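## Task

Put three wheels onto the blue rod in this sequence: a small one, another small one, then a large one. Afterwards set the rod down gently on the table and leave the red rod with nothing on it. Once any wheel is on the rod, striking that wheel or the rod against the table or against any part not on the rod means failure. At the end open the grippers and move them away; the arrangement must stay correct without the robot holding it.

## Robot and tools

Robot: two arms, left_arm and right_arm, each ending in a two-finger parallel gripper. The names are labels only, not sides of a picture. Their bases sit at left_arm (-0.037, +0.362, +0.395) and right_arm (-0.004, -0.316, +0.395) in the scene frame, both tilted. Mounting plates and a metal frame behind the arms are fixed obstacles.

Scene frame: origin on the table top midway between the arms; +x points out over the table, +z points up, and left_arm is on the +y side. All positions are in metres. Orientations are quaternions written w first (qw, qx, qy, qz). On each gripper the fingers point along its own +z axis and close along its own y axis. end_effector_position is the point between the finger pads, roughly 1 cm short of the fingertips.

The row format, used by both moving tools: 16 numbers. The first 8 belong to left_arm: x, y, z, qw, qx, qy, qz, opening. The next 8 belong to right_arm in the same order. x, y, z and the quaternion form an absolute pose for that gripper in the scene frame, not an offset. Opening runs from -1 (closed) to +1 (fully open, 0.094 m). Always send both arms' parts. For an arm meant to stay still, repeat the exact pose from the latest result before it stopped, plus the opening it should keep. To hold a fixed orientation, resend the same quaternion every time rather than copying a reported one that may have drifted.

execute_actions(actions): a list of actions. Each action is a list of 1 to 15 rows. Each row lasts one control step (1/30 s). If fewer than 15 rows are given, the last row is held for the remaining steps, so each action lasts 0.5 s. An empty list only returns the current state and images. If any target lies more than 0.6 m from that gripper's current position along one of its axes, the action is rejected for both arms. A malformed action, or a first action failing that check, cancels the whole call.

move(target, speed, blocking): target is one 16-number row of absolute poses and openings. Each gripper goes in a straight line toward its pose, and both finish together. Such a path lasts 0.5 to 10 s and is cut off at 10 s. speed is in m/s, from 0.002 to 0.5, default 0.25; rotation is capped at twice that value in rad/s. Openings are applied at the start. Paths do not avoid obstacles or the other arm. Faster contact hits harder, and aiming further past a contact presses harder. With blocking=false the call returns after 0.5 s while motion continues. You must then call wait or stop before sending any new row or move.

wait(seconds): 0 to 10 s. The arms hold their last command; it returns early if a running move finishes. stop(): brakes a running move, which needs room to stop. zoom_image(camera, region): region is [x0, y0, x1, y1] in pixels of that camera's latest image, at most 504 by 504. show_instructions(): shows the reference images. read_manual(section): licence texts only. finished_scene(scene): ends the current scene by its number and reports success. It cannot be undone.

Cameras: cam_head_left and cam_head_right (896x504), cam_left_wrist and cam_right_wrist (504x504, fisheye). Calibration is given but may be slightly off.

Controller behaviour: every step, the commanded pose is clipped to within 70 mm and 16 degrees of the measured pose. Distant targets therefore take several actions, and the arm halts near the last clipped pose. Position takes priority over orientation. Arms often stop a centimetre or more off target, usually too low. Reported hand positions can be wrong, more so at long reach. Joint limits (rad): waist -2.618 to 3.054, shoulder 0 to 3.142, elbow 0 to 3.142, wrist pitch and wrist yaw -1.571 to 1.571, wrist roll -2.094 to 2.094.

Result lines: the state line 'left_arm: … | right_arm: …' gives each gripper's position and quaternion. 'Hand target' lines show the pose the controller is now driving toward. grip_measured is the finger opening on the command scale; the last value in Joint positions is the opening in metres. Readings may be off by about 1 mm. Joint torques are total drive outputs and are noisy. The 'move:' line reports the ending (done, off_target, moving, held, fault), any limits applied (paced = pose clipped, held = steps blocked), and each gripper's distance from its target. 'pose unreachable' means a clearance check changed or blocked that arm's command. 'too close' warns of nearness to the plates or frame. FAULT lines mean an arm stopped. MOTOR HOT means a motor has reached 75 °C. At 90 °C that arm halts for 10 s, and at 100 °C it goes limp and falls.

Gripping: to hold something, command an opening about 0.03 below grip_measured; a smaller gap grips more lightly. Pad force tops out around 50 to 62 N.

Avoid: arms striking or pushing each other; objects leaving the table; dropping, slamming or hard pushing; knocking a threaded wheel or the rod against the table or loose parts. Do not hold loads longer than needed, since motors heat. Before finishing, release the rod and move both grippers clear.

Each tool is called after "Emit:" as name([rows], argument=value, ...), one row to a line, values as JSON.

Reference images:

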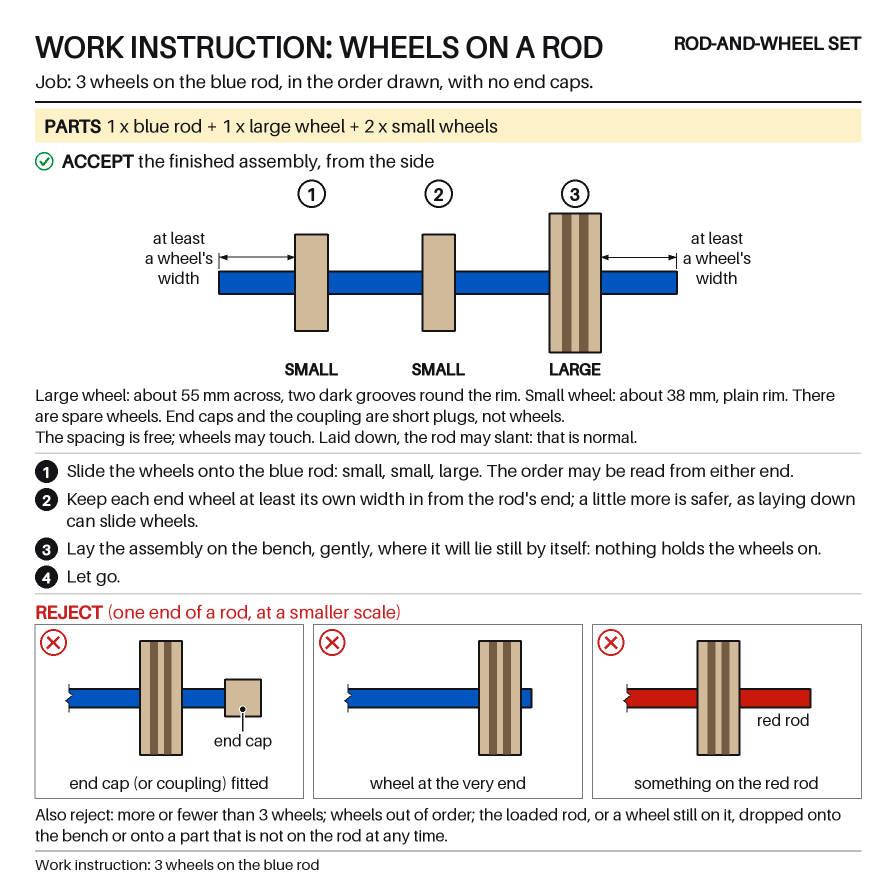

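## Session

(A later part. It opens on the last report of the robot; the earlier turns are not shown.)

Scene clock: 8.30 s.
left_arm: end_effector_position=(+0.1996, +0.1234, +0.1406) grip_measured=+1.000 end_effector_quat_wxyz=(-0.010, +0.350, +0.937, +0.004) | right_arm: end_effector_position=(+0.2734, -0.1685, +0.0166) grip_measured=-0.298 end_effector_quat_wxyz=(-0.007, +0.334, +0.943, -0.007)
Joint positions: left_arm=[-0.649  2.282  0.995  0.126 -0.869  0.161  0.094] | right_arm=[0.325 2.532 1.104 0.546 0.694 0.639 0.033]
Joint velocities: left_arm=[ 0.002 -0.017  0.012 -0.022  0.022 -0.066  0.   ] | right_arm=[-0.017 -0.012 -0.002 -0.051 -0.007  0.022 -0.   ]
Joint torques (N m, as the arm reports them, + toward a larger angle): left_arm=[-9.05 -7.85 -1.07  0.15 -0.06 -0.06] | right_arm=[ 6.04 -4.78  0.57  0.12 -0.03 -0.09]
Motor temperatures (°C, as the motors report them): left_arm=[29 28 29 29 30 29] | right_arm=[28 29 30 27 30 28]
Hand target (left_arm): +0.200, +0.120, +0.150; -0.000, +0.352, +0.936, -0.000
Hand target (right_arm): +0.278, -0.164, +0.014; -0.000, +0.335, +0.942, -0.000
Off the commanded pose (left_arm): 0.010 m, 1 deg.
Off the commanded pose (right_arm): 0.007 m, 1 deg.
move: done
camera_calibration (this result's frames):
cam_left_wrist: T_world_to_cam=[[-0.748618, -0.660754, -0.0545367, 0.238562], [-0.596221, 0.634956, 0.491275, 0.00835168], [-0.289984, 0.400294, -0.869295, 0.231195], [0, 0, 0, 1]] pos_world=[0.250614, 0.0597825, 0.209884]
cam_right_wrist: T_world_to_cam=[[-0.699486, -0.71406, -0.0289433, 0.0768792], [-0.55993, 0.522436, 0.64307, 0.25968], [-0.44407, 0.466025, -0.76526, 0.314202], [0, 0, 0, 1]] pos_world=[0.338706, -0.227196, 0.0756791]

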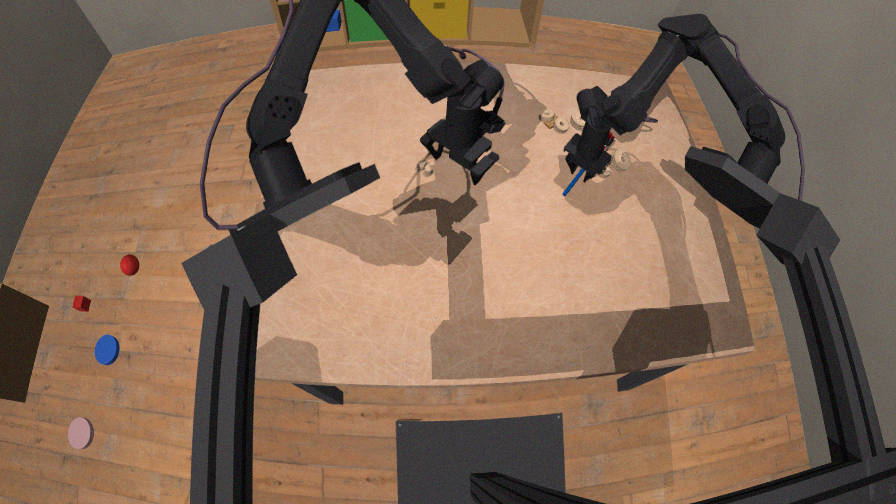

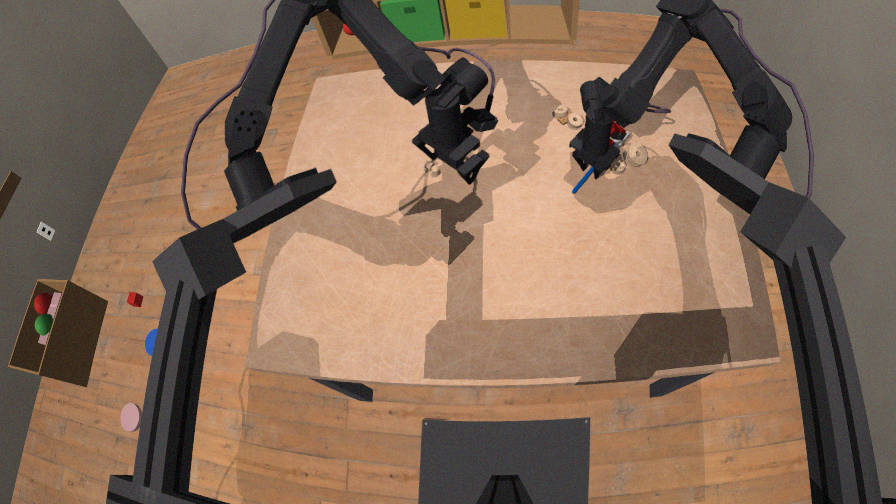

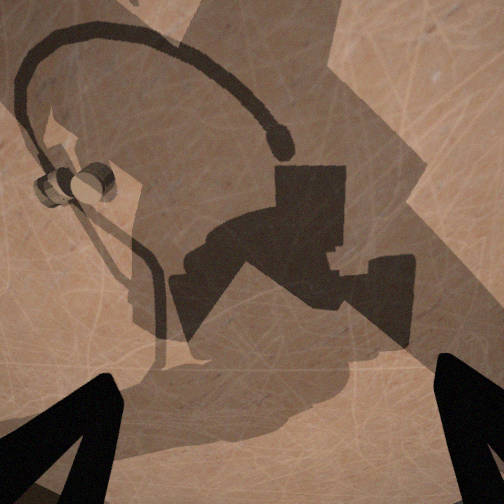

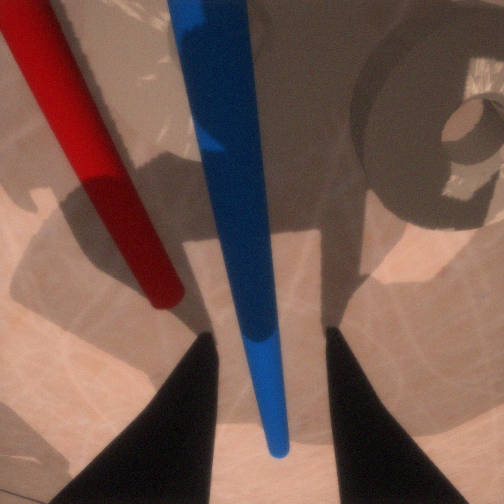

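Emit:
move(target=[0.2,0.15,0.15,0,0.352,0.936,0,1, 0.278,-0.164,0.012,0,0.335,0.942,0,-1])

Emit:
move(target=[0.2,0.18,0.15,0,0.352,0.936,0,1, 0.27,-0.10,0.07,0,0.335,0.942,0,-1])

Emit:
move(target=[0.2,0.18,0.15,0,0.352,0.936,0,1, 0.26,-0.02,0.015,0,0.335,0.942,0,-1], speed=0.12)

Emit:
move(target=[0.2,0.18,0.15,0,0.352,0.936,0,1, 0.26,-0.02,0.015,0,0.335,0.942,0,-0.3])

Emit:
move(target=[0.2,0.18,0.15,0,0.352,0.936,0,1, 0.26,-0.03,0.08,0,0.335,0.942,0,-0.3])

Emit:
move(target=[0.25,0.0,0.08,0,0.335,0.942,0,-0.3, 0.33,-0.27,0.12,0,0.335,0.942,0,0.2])

Scene clock: 9.37 s.
left_arm: end_effector_position=(+0.2018, +0.1505, +0.1457) grip_measured=+1.000 end_effector_quat_wxyz=(-0.004, +0.350, +0.937, +0.008) | right_arm: end_effector_position=(+0.2746, -0.1678, +0.0166) grip_measured=-0.837 end_effector_quat_wxyz=(-0.006, +0.332, +0.943, -0.004)
Joint positions: left_arm=[-0.615  2.193  0.879  0.204 -0.865  0.219  0.094] | right_arm=[0.325 2.532 1.104 0.552 0.69  0.632 0.008]
Joint velocities: left_arm=[-0.012  0.007 -0.012 -0.051 -0.066 -0.051  0.   ] | right_arm=[-0.007  0.027  0.002  0.022 -0.037 -0.037 -0.001]
Joint torques (N m, as the arm reports them, + toward a larger angle): left_arm=[-6.94 -7.38 -1.41  0.22  0.09  0.05] | right_arm=[ 5.84 -4.47  0.92  0.18 -0.03 -0.01]
Motor temperatures (°C, as the motors report them): left_arm=[29 28 29 29 30 29] | right_arm=[28 29 30 27 30 28]
Hand target (left_arm): +0.200, +0.150, +0.150; -0.000, +0.352, +0.936, +0.000
Hand target (right_arm): +0.278, -0.164, +0.012; -0.000, +0.335, +0.942, -0.000
Off the commanded pose (left_arm): 0.005 m, 1 deg.
Off the commanded pose (right_arm): 0.007 m, 1 deg.
move: done
camera_calibration (this result's frames):
cam_left_wrist: T_world_to_cam=[[-0.747109, -0.661327, -0.0668888, 0.26004], [-0.603594, 0.632835, 0.484968, -0.00729104], [-0.278393, 0.402697, -0.87197, 0.223128], [0, 0, 0, 1]] pos_world=[0.251995, 0.0867326, 0.21549]
cam_right_wrist: T_world_to_cam=[[-0.696902, -0.71632, -0.0348344, 0.077185], [-0.564457, 0.517898, 0.642784, 0.260453], [-0.442398, 0.46762, -0.765255, 0.314174], [0, 0, 0, 1]] pos_world=[0.339795, -0.226513, 0.075697]

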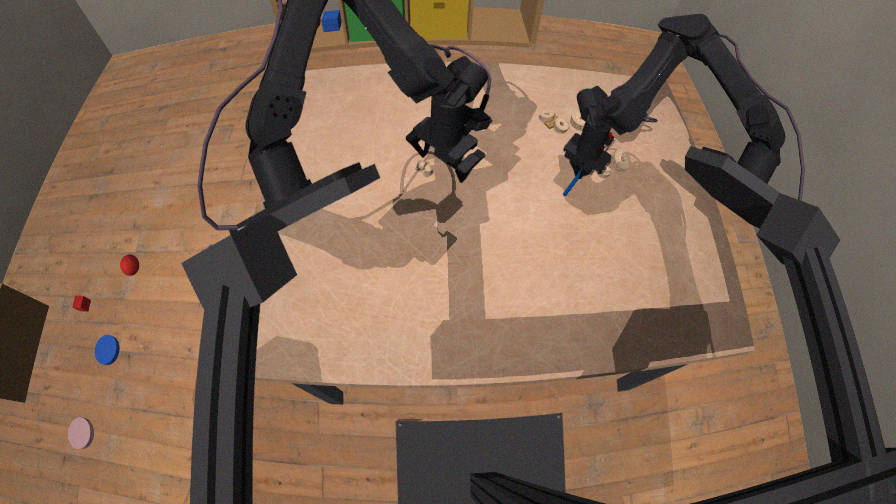

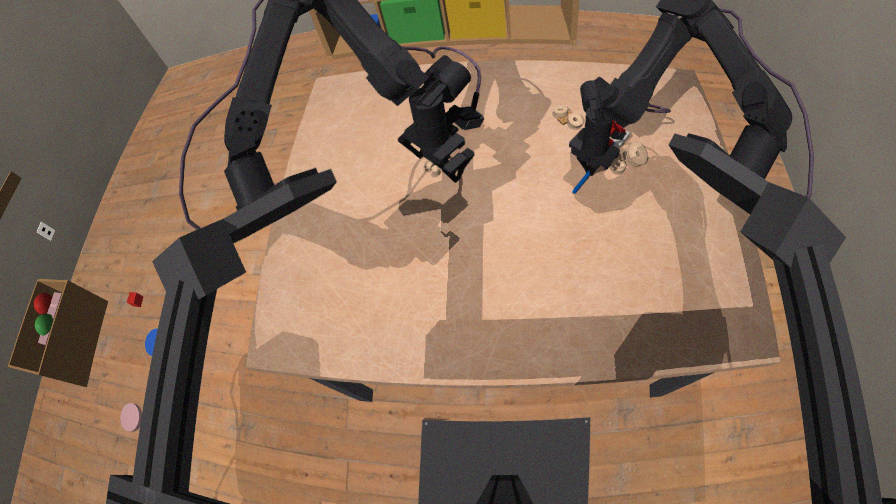

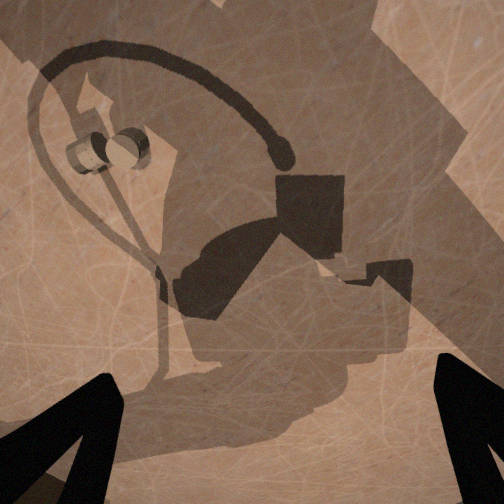

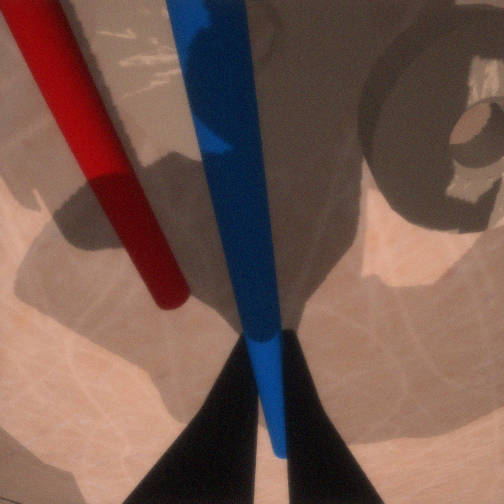

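Scene clock: 10.43 s.
left_arm: end_effector_position=(+0.2021, +0.1803, +0.1459) grip_measured=+1.000 end_effector_quat_wxyz=(-0.004, +0.350, +0.937, +0.008) | right_arm: end_effector_position=(+0.2723, -0.1036, +0.0710) grip_measured=-0.837 end_effector_quat_wxyz=(+0.002, +0.339, +0.941, +0.007)
Joint positions: left_arm=[-0.558  2.106  0.769  0.285 -0.837  0.296  0.094] | right_arm=[0.544 2.536 1.136 0.39  0.804 0.866 0.008]
Joint velocities: left_arm=[ 0.012 -0.002 -0.002 -0.066 -0.007  0.037  0.   ] | right_arm=[ 0.002  0.002  0.017 -0.125  0.022 -0.007 -0.   ]
Joint torques (N m, as the arm reports them, + toward a larger angle): left_arm=[-6.27 -7.17 -1.7   0.23  0.07  0.04] | right_arm=[ 7.52 -4.92  1.49 -0.24  0.17  0.02]
Motor temperatures (°C, as the motors report them): left_arm=[29 28 29 29 30 29] | right_arm=[28 29 30 27 30 28]
Hand target (left_arm): +0.200, +0.180, +0.150; -0.001, +0.352, +0.936, +0.000
Hand target (right_arm): +0.270, -0.102, +0.070; +0.002, +0.335, +0.942, -0.000
Off the commanded pose (left_arm): 0.005 m, 1 deg.
Off the commanded pose (right_arm): 0.004 m, 1 deg.
move: done
camera_calibration (this result's frames):
cam_left_wrist: T_world_to_cam=[[-0.747481, -0.660947, -0.0664908, 0.279938], [-0.603232, 0.633458, 0.484605, -0.0261999], [-0.278179, 0.402342, -0.872202, 0.211442], [0, 0, 0, 1]] pos_world=[0.252262, 0.116548, 0.21573]
cam_right_wrist: T_world_to_cam=[[-0.7058, -0.705706, -0.0618473, 0.12898], [-0.571504, 0.515635, 0.63836, 0.192965], [-0.418604, 0.485901, -0.767249, 0.3203], [0, 0, 0, 1]] pos_world=[0.335393, -0.164111, 0.130545]

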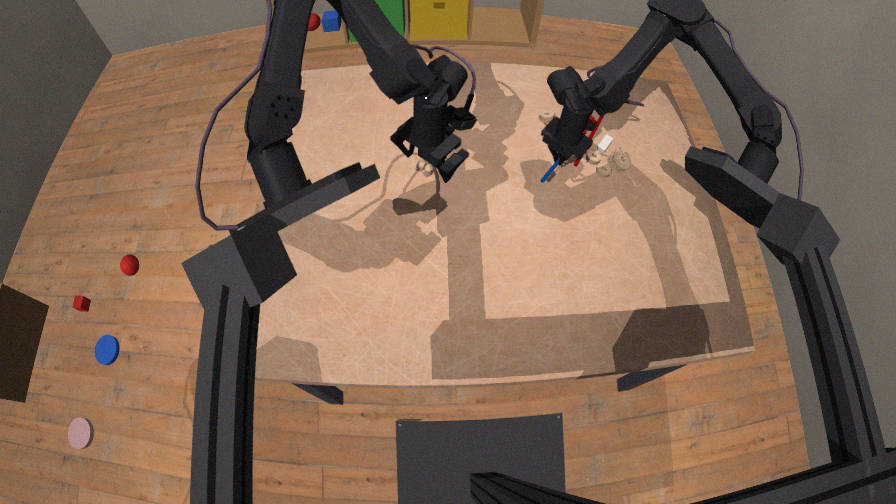

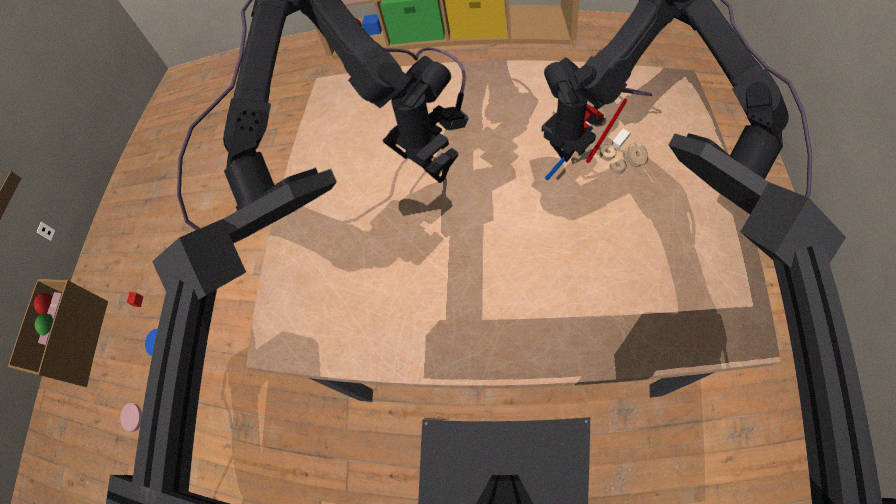

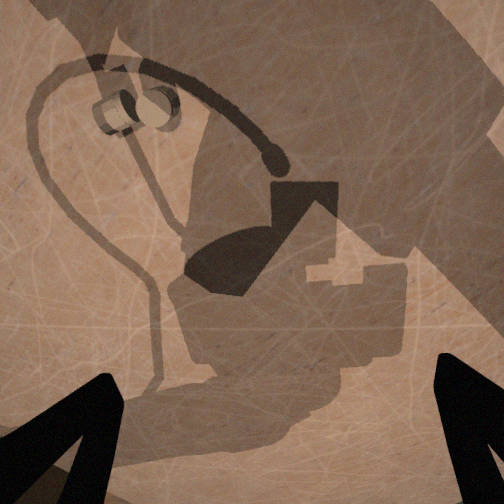

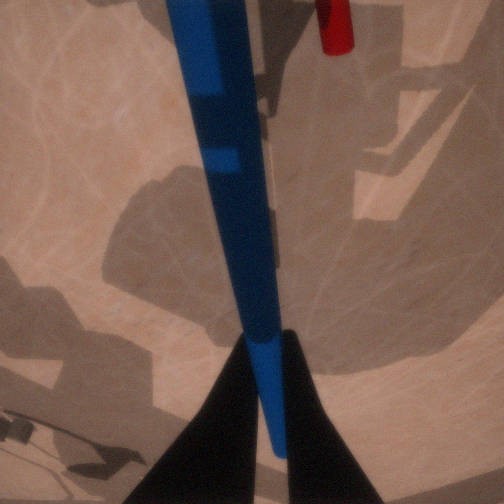

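Scene clock: 11.63 s.
left_arm: end_effector_position=(+0.2025, +0.1801, +0.1459) grip_measured=+1.000 end_effector_quat_wxyz=(-0.003, +0.349, +0.937, +0.008) | right_arm: end_effector_position=(+0.2655, -0.0240, +0.0147) grip_measured=-0.837 end_effector_quat_wxyz=(+0.001, +0.342, +0.940, +0.007)
Joint positions: left_arm=[-0.558  2.106  0.769  0.288 -0.837  0.296  0.094] | right_arm=[0.575 2.899 1.589 0.268 0.82  0.916 0.008]
Joint velocities: left_arm=[-0.022  0.007 -0.027 -0.022  0.022  0.022  0.   ] | right_arm=[ 0.007 -0.002  0.012  0.007  0.022  0.022  0.001]
Joint torques (N m, as the arm reports them, + toward a larger angle): left_arm=[-6.33 -7.15 -1.86  0.24  0.06  0.04] | right_arm=[ 8.82 -4.35  2.14 -0.25  0.2   0.03]
Motor temperatures (°C, as the motors report them): left_arm=[29 28 29 29 30 29] | right_arm=[28 29 30 27 30 28]
Hand target (left_arm): +0.200, +0.180, +0.150; -0.000, +0.352, +0.936, +0.000
Hand target (right_arm): +0.259, -0.020, +0.015; +0.001, +0.335, +0.942, +0.000
Off the commanded pose (left_arm): 0.005 m, 1 deg.
Off the commanded pose (right_arm): 0.007 m, 1 deg.
move: done
camera_calibration (this result's frames):
cam_left_wrist: T_world_to_cam=[[-0.746276, -0.662241, -0.0671482, 0.280202], [-0.604985, 0.632745, 0.483349, -0.0251801], [-0.277606, 0.401335, -0.872849, 0.21178], [0, 0, 0, 1]] pos_world=[0.252666, 0.116499, 0.215838]
cam_right_wrist: T_world_to_cam=[[-0.710891, -0.700779, -0.0595227, 0.17829], [-0.565806, 0.519591, 0.640225, 0.18247], [-0.417729, 0.488808, -0.765878, 0.235429], [0, 0, 0, 1]] pos_world=[0.328333, -0.0849476, 0.0741005]

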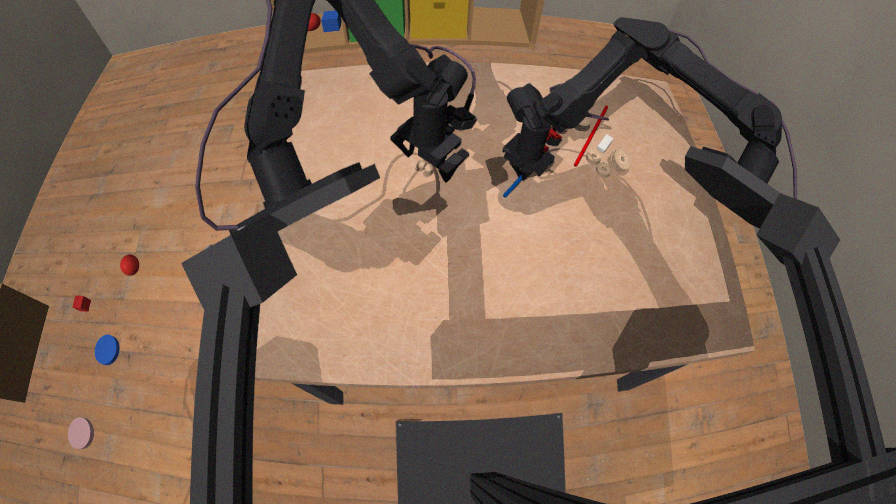

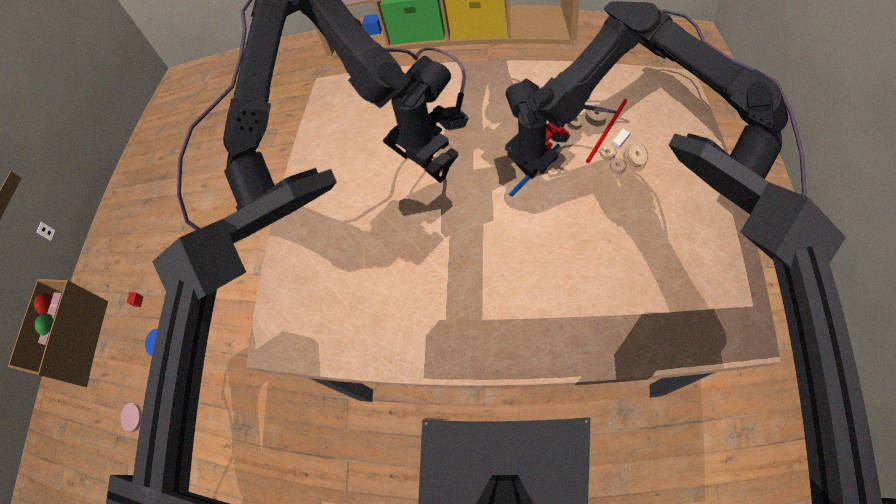

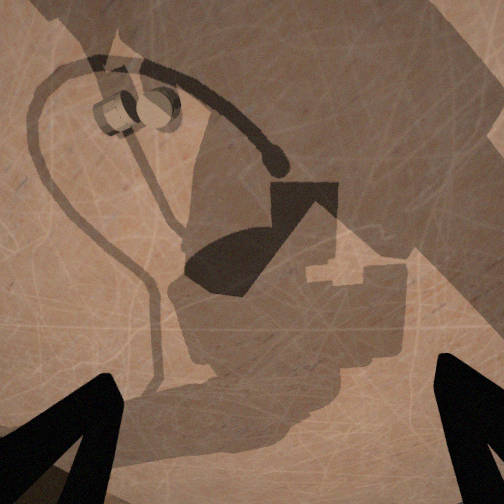

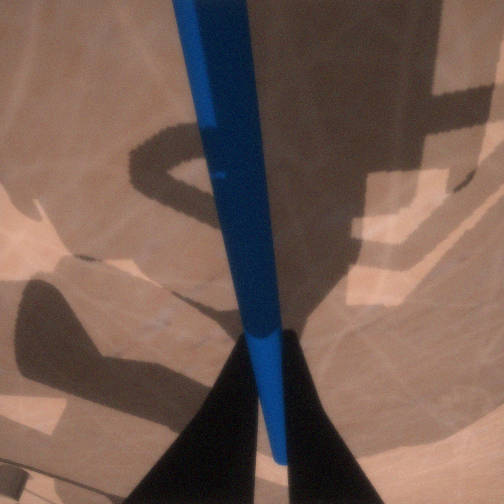

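Scene clock: 12.33 s.
left_arm: end_effector_position=(+0.2026, +0.1809, +0.1453) grip_measured=+1.000 end_effector_quat_wxyz=(-0.004, +0.348, +0.937, +0.008) | right_arm: end_effector_position=(+0.2654, -0.0239, +0.0147) grip_measured=-0.302 end_effector_quat_wxyz=(+0.000, +0.343, +0.939, +0.007)
Joint positions: left_arm=[-0.555  2.106  0.769  0.288 -0.837  0.296  0.094] | right_arm=[0.575 2.899 1.589 0.267 0.82  0.917 0.033]
Joint velocities: left_arm=[-0.002  0.002  0.017  0.007  0.037  0.007  0.   ] | right_arm=[ 0.002 -0.007 -0.002  0.007 -0.022 -0.022  0.   ]
Joint torques (N m, as the arm reports them, + toward a larger angle): left_arm=[-6.56 -7.14 -1.85  0.24  0.07  0.05] | right_arm=[ 8.75 -4.49  2.15 -0.31  0.15  0.13]
Motor temperatures (°C, as the motors report them): left_arm=[29 28 29 29 30 29] | right_arm=[28 29 30 27 30 28]
Hand target (left_arm): +0.200, +0.180, +0.150; -0.000, +0.352, +0.936, +0.000
Hand target (right_arm): +0.260, -0.020, +0.015; +0.000, +0.335, +0.942, +0.000
Off the commanded pose (left_arm): 0.005 m, 1 deg.
Off the commanded pose (right_arm): 0.007 m, 1 deg.
move: done
camera_calibration (this result's frames):
cam_left_wrist: T_world_to_cam=[[-0.745306, -0.663281, -0.0676641, 0.280818], [-0.605487, 0.630871, 0.485168, -0.0252376], [-0.279115, 0.402568, -0.871799, 0.210864], [0, 0, 0, 1]] pos_world=[0.252869, 0.117295, 0.215077]
cam_right_wrist: T_world_to_cam=[[-0.711781, -0.699877, -0.059499, 0.178522], [-0.564936, 0.520086, 0.640592, 0.18217], [-0.417391, 0.489574, -0.765573, 0.235293], [0, 0, 0, 1]] pos_world=[0.328192, -0.0849941, 0.0740588]

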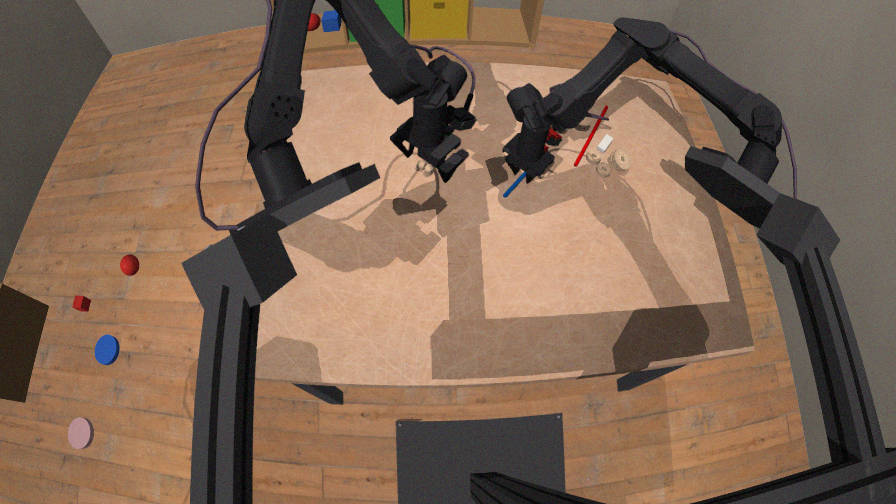

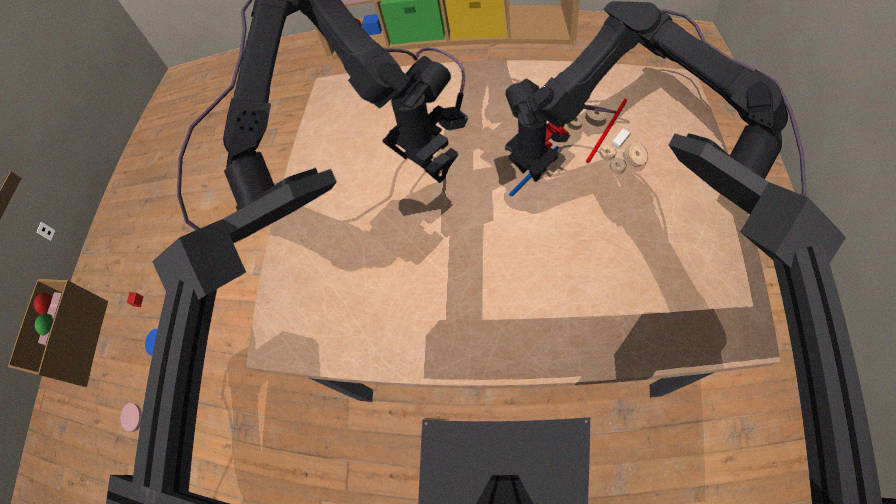

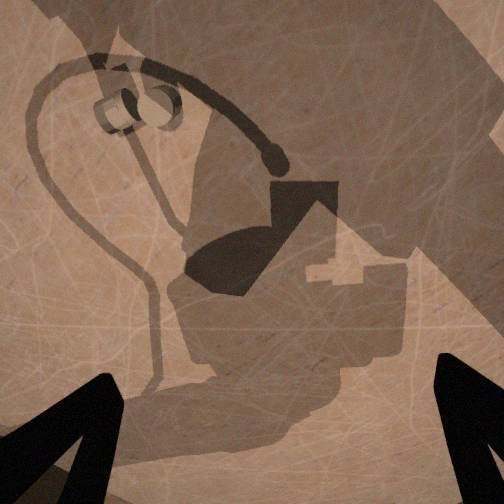

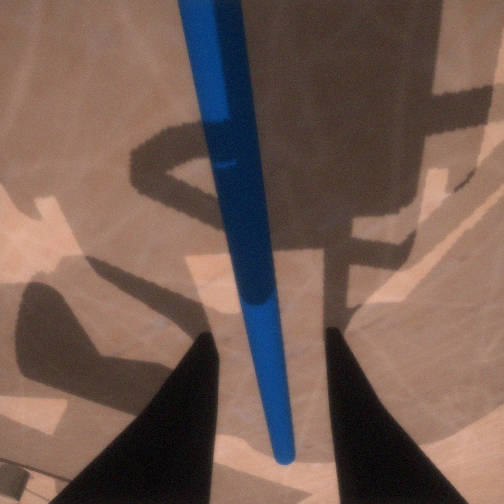

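Scene clock: 13.33 s.
left_arm: end_effector_position=(+0.2027, +0.1816, +0.1448) grip_measured=+1.000 end_effector_quat_wxyz=(-0.005, +0.348, +0.938, +0.009) | right_arm: end_effector_position=(+0.2649, -0.0288, +0.0733) grip_measured=-0.302 end_effector_quat_wxyz=(+0.000, +0.345, +0.939, +0.006)
Joint positions: left_arm=[-0.553  2.106  0.769  0.288 -0.837  0.296  0.094] | right_arm=[0.673 2.739 1.425 0.172 0.865 1.053 0.033]
Joint velocities: left_arm=[ 0.012  0.002 -0.002 -0.081  0.007 -0.022  0.   ] | right_arm=[-0.012 -0.007  0.002 -0.022 -0.037  0.007  0.   ]
Joint torques (N m, as the arm reports them, + toward a larger angle): left_arm=[-6.74 -7.13 -1.89  0.23  0.07  0.04] | right_arm=[ 8.87 -6.72 -0.3  -0.24  0.16  0.14]
Motor temperatures (°C, as the motors report them): left_arm=[29 28 29 29 30 29] | right_arm=[28 29 30 27 30 28]
Hand target (left_arm): +0.200, +0.180, +0.150; -0.000, +0.352, +0.936, +0.000
Hand target (right_arm): +0.260, -0.031, +0.079; +0.001, +0.335, +0.942, -0.000
Off the commanded pose (left_arm): 0.006 m, 1 deg.
Off the commanded pose (right_arm): 0.008 m, 1 deg.
move: done
camera_calibration (this result's frames):
cam_left_wrist: T_world_to_cam=[[-0.744271, -0.664384, -0.0682191, 0.28139], [-0.606205, 0.629141, 0.486515, -0.0251145], [-0.280314, 0.403454, -0.871005, 0.210135], [0, 0, 0, 1]] pos_world=[0.253109, 0.117971, 0.214443]
cam_right_wrist: T_world_to_cam=[[-0.71483, -0.696847, -0.0585022, 0.179045], [-0.562331, 0.523075, 0.640451, 0.146313], [-0.415695, 0.490711, -0.765768, 0.281855], [0, 0, 0, 1]] pos_world=[0.327429, -0.090075, 0.132604]

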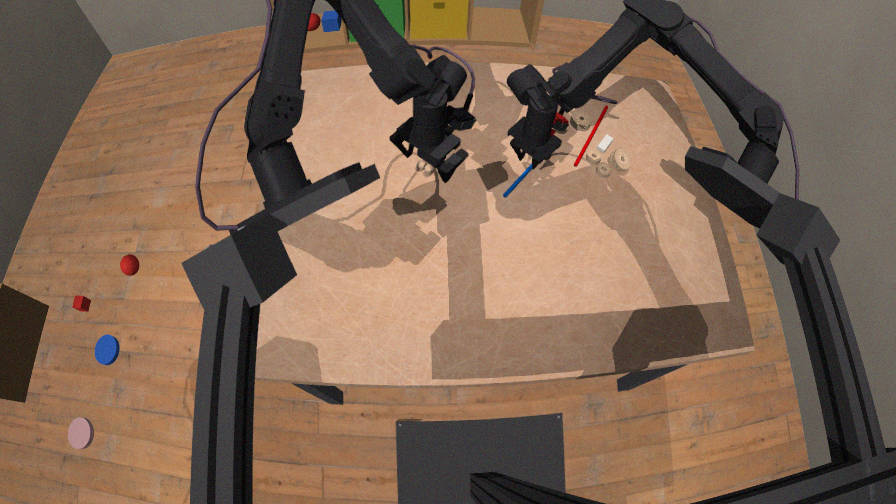

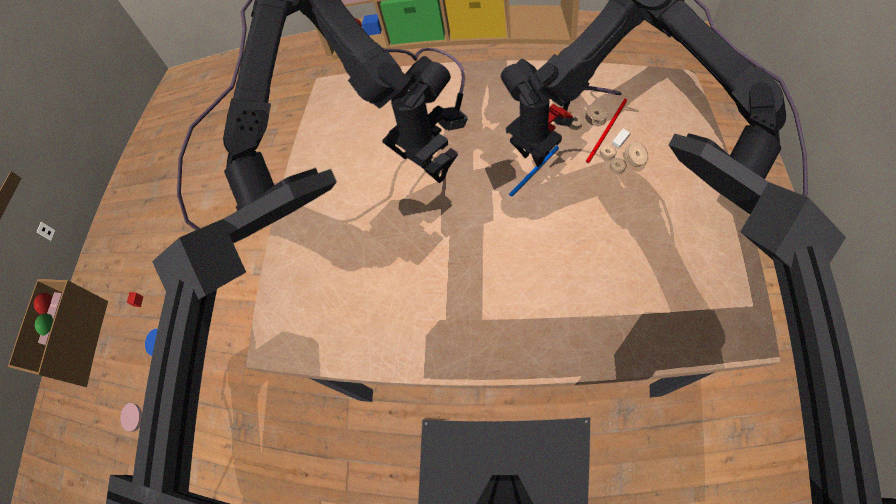

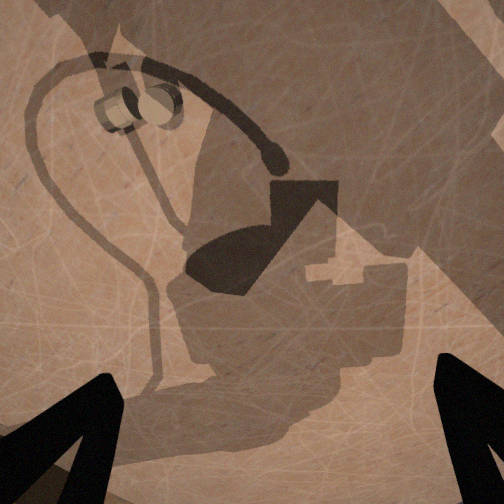

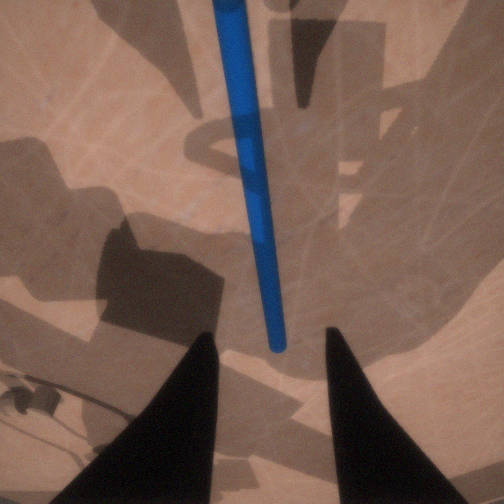

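Scene clock: 15.07 s.
left_arm: end_effector_position=(+0.2463, +0.0110, +0.0740) grip_measured=-0.297 end_effector_quat_wxyz=(-0.008, +0.332, +0.943, +0.004) | right_arm: end_effector_position=(+0.3398, -0.2716, +0.1161) grip_measured=+0.198 end_effector_quat_wxyz=(+0.008, +0.349, +0.937, -0.002)
Joint positions: left_arm=[-0.642  2.734  1.745 -0.16  -0.866  0.136  0.033] | right_arm=[0.283 1.933 0.878 0.238 0.666 0.607 0.056]
Joint velocities: left_arm=[-0.017  0.017  0.002  0.051  0.022 -0.081 -0.   ] | right_arm=[ 0.002  0.002  0.002  0.007 -0.022 -0.007 -0.001]
Joint torques (N m, as the arm reports them, + toward a larger angle): left_arm=[-11.51  -7.3    3.44   0.    -0.06  -0.07] | right_arm=[ 5.32 -6.84 -0.53 -0.18 -0.09 -0.03]
Motor temperatures (°C, as the motors report them): left_arm=[29 28 29 29 30 29] | right_arm=[29 29 30 27 30 28]
Hand target (left_arm): +0.247, -0.000, +0.082; +0.001, +0.335, +0.942, -0.000
Hand target (right_arm): +0.332, -0.267, +0.119; -0.002, +0.336, +0.942, +0.001
Off the commanded pose (left_arm): 0.013 m, 1 deg.
Off the commanded pose (right_arm): 0.011 m, 2 deg.
move: off_target (left_arm, right_arm)
camera_calibration (this result's frames):
cam_left_wrist: T_world_to_cam=[[-0.722891, -0.68867, -0.056228, 0.189761], [-0.621573, 0.612597, 0.488233, 0.147003], [-0.301786, 0.387889, -0.8709, 0.235008], [0, 0, 0, 1]] pos_world=[0.299472, -0.0505279, 0.143567]
cam_right_wrist: T_world_to_cam=[[-0.721262, -0.690871, -0.0497937, 0.0687101], [-0.562431, 0.542179, 0.62427, 0.295106], [-0.404293, 0.478268, -0.77962, 0.459319], [0, 0, 0, 1]] pos_world=[0.401234, -0.332208, 0.177289]

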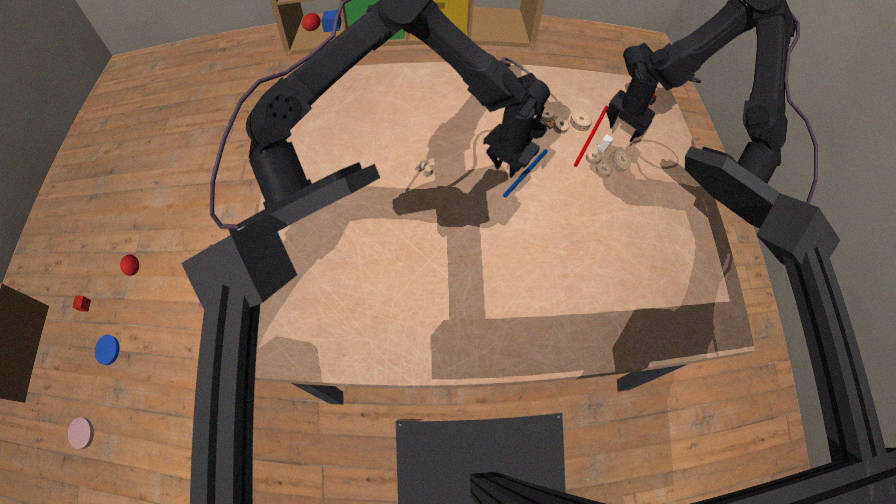

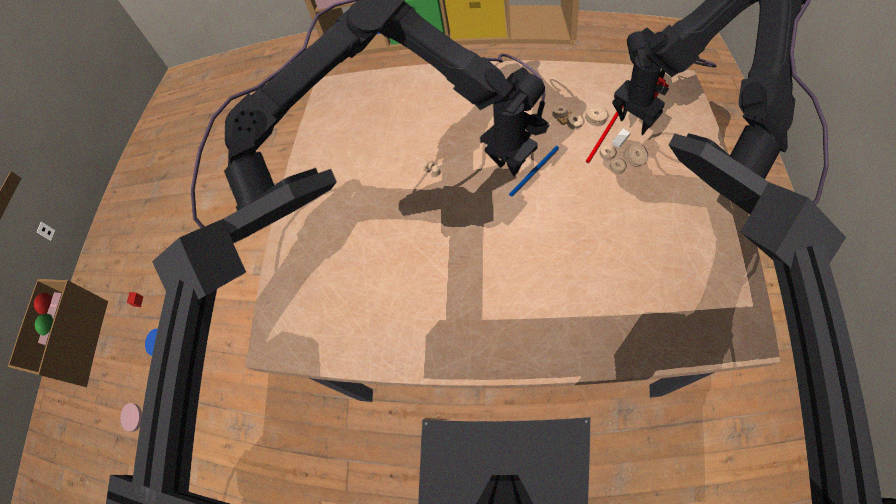

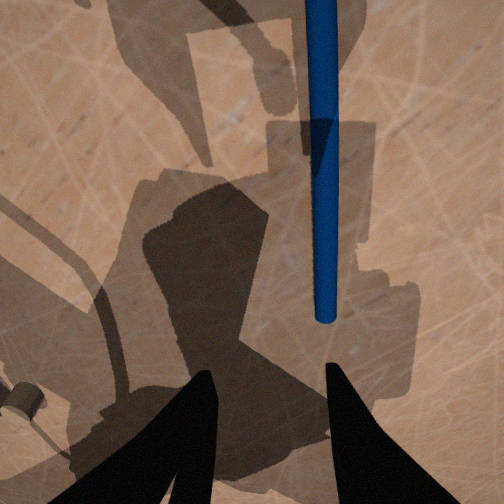

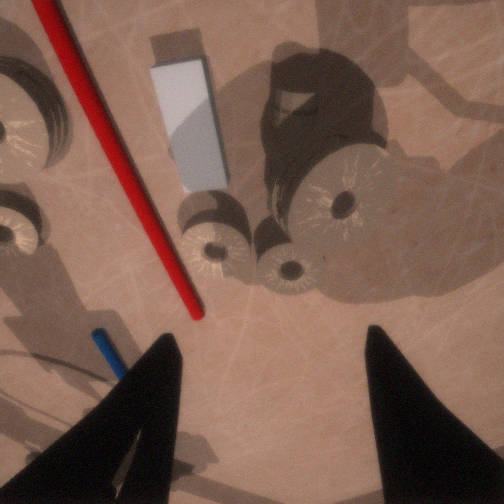

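Emit:
move(target=[0.260,-0.046,0.04,0,0.383,0.924,0,-0.2, 0.33,-0.27,0.12,0,0.335,0.942,0,0.2], speed=0.12)

Scene clock: 16.40 s.
left_arm: end_effector_position=(+0.2595, -0.0370, +0.0345) grip_measured=-0.203 end_effector_quat_wxyz=(-0.004, +0.377, +0.926, +0.005) | right_arm: end_effector_position=(+0.3324, -0.2707, +0.1161) grip_measured=+0.198 end_effector_quat_wxyz=(+0.002, +0.340, +0.940, -0.003)
Joint positions: left_arm=[-0.63   3.035  2.257 -0.347 -0.866  0.257  0.037] | right_arm=[0.283 1.933 0.862 0.238 0.666 0.598 0.056]
Joint velocities: left_arm=[-0.007 -0.002 -0.002 -0.051 -0.051 -0.007 -0.   ] | right_arm=[-0.007 -0.012 -0.002 -0.081  0.081  0.007 -0.   ]
Joint torques (N m, as the arm reports them, + toward a larger angle): left_arm=[-11.73  -7.52   4.24   0.02  -0.01   0.01] | right_arm=[ 4.64 -7.27 -0.46 -0.06 -0.02  0.01]
Motor temperatures (°C, as the motors report them): left_arm=[29 28 29 29 30 29] | right_arm=[29 29 30 27 30 28]
Hand target (left_arm): +0.259, -0.046, +0.041; +0.000, +0.383, +0.924, -0.000
Hand target (right_arm): +0.330, -0.270, +0.120; +0.000, +0.335, +0.942, +0.000
Off the commanded pose (left_arm): 0.011 m, 1 deg.
Off the commanded pose (right_arm): 0.005 m, 1 deg.
move: off_target (left_arm)
camera_calibration (this result's frames):
cam_left_wrist: T_world_to_cam=[[-0.784127, -0.617551, -0.0614434, 0.182727], [-0.564678, 0.668891, 0.48345, 0.191365], [-0.257456, 0.413782, -0.873213, 0.212694], [0, 0, 0, 1]] pos_world=[0.3061, -0.103168, 0.104439]
cam_right_wrist: T_world_to_cam=[[-0.708194, -0.704773, -0.0418985, 0.0549372], [-0.564802, 0.529937, 0.632586, 0.286984], [-0.423627, 0.471658, -0.773356, 0.459738], [0, 0, 0, 1]] pos_world=[0.395752, -0.330204, 0.176301]

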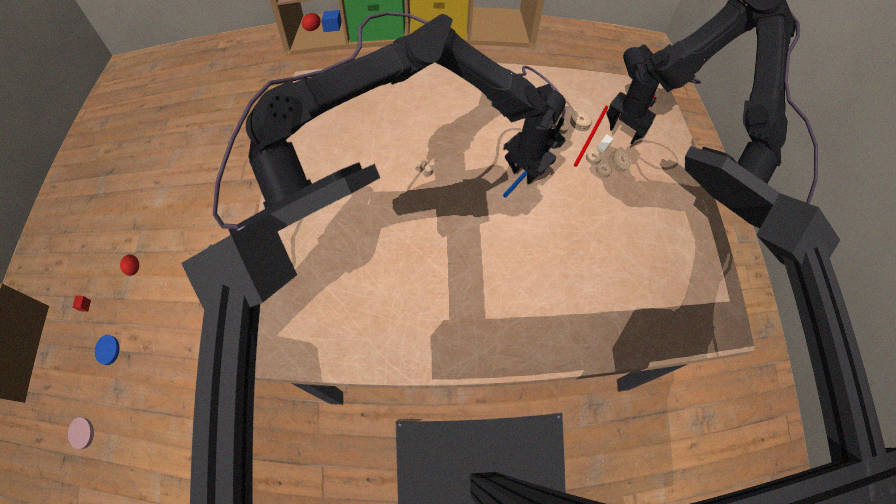

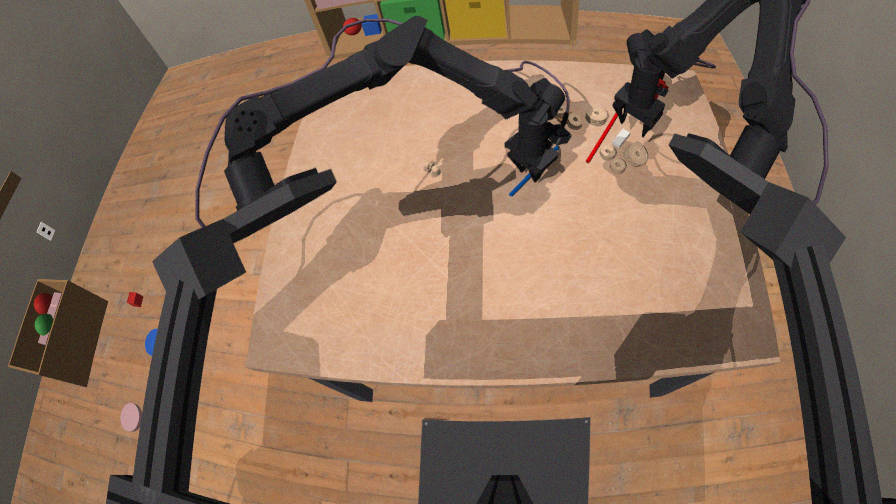

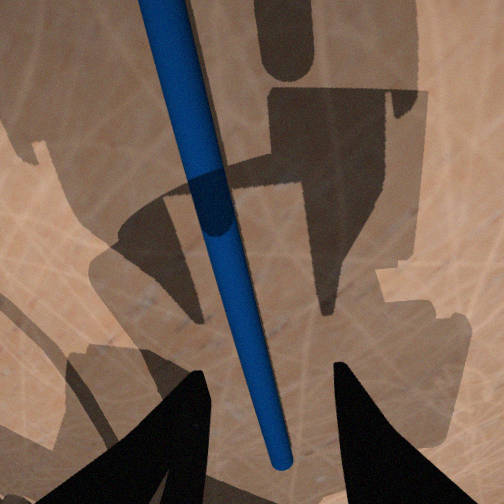

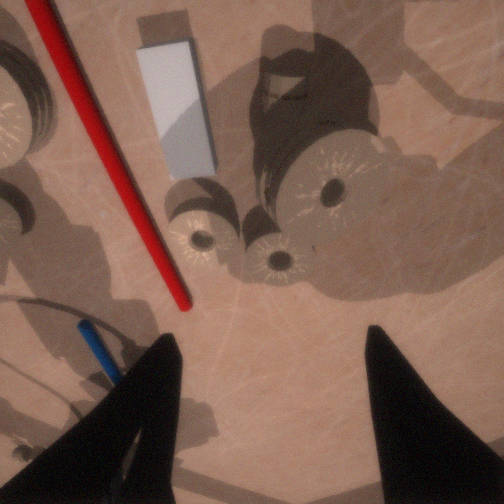

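Emit:
move(target=[0.262,-0.040,0.014,0,0.335,0.942,0,-0.2, 0.33,-0.27,0.12,0,0.335,0.942,0,0.2], speed=0.08)

Scene clock: 17.53 s.
left_arm: end_effector_position=(+0.2647, -0.0327, +0.0172) grip_measured=-0.203 end_effector_quat_wxyz=(-0.006, +0.345, +0.939, +0.006) | right_arm: end_effector_position=(+0.3324, -0.2707, +0.1161) grip_measured=+0.198 end_effector_quat_wxyz=(+0.002, +0.340, +0.940, -0.003)
Joint positions: left_arm=[-0.598  3.078  2.328 -0.348 -0.852  0.228  0.037] | right_arm=[0.283 1.933 0.862 0.238 0.666 0.598 0.056]
Joint velocities: left_arm=[-0.037 -0.017  0.007 -0.051 -0.037 -0.022 -0.   ] | right_arm=[-0.002 -0.002  0.002 -0.007 -0.037  0.007 -0.   ]
Joint torques (N m, as the arm reports them, + toward a larger angle): left_arm=[-10.64  -6.18   4.22   0.32   0.05  -0.08] | right_arm=[ 4.64 -7.46 -0.58 -0.11 -0.09 -0.05]
Motor temperatures (°C, as the motors report them): left_arm=[30 28 29 29 30 29] | right_arm=[28 29 30 27 30 28]
Hand target (left_arm): +0.262, -0.040, +0.014; -0.000, +0.335, +0.942, -0.000
Hand target (right_arm): +0.330, -0.270, +0.120; +0.000, +0.335, +0.942, -0.000
Off the commanded pose (left_arm): 0.008 m, 2 deg.
Off the commanded pose (right_arm): 0.005 m, 1 deg.
move: done
camera_calibration (this result's frames):
cam_left_wrist: T_world_to_cam=[[-0.740783, -0.668973, -0.0609547, 0.175261], [-0.607196, 0.628026, 0.48672, 0.209654], [-0.287321, 0.397565, -0.871429, 0.204539], [0, 0, 0, 1]] pos_world=[0.3159, -0.095741, 0.0868812]
cam_right_wrist: T_world_to_cam=[[-0.708194, -0.704773, -0.0418985, 0.0549372], [-0.564802, 0.529937, 0.632586, 0.286984], [-0.423627, 0.471658, -0.773356, 0.459738], [0, 0, 0, 1]] pos_world=[0.395752, -0.330204, 0.176301]

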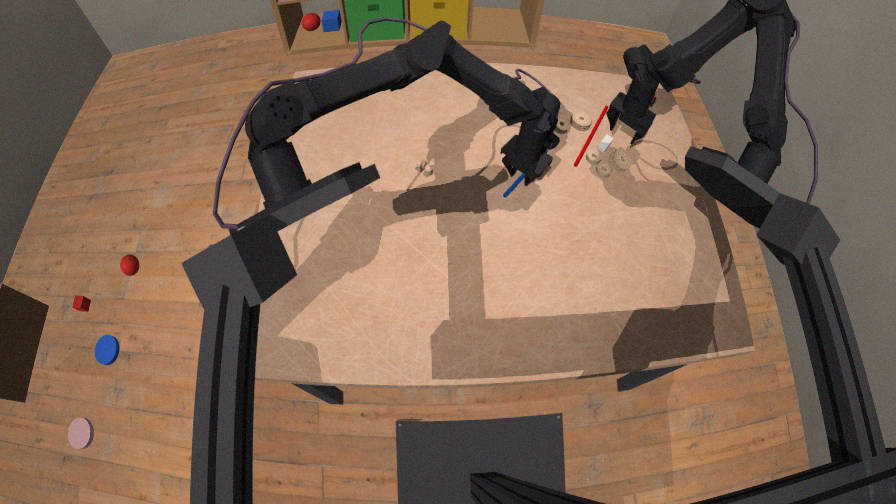

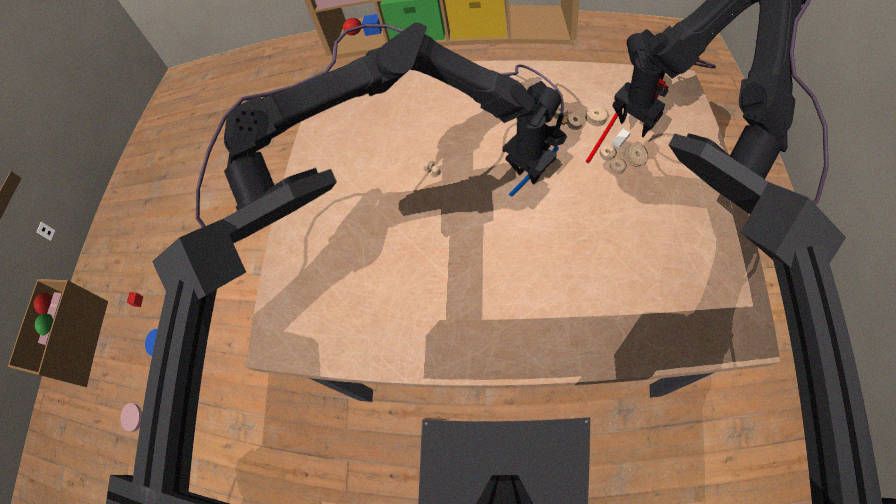

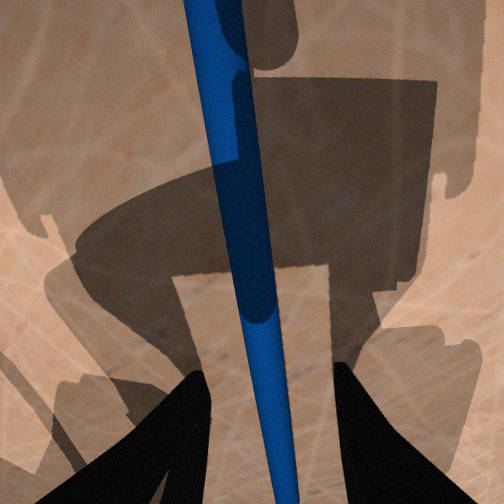

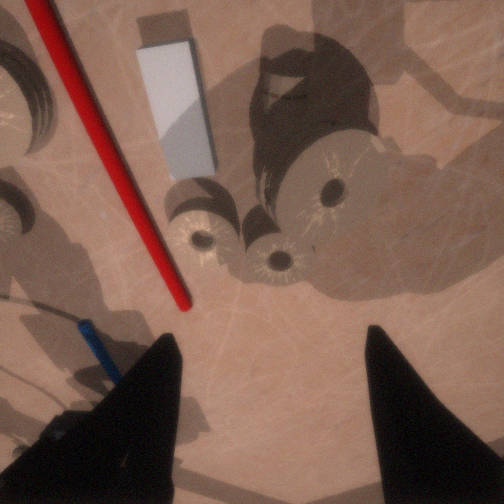

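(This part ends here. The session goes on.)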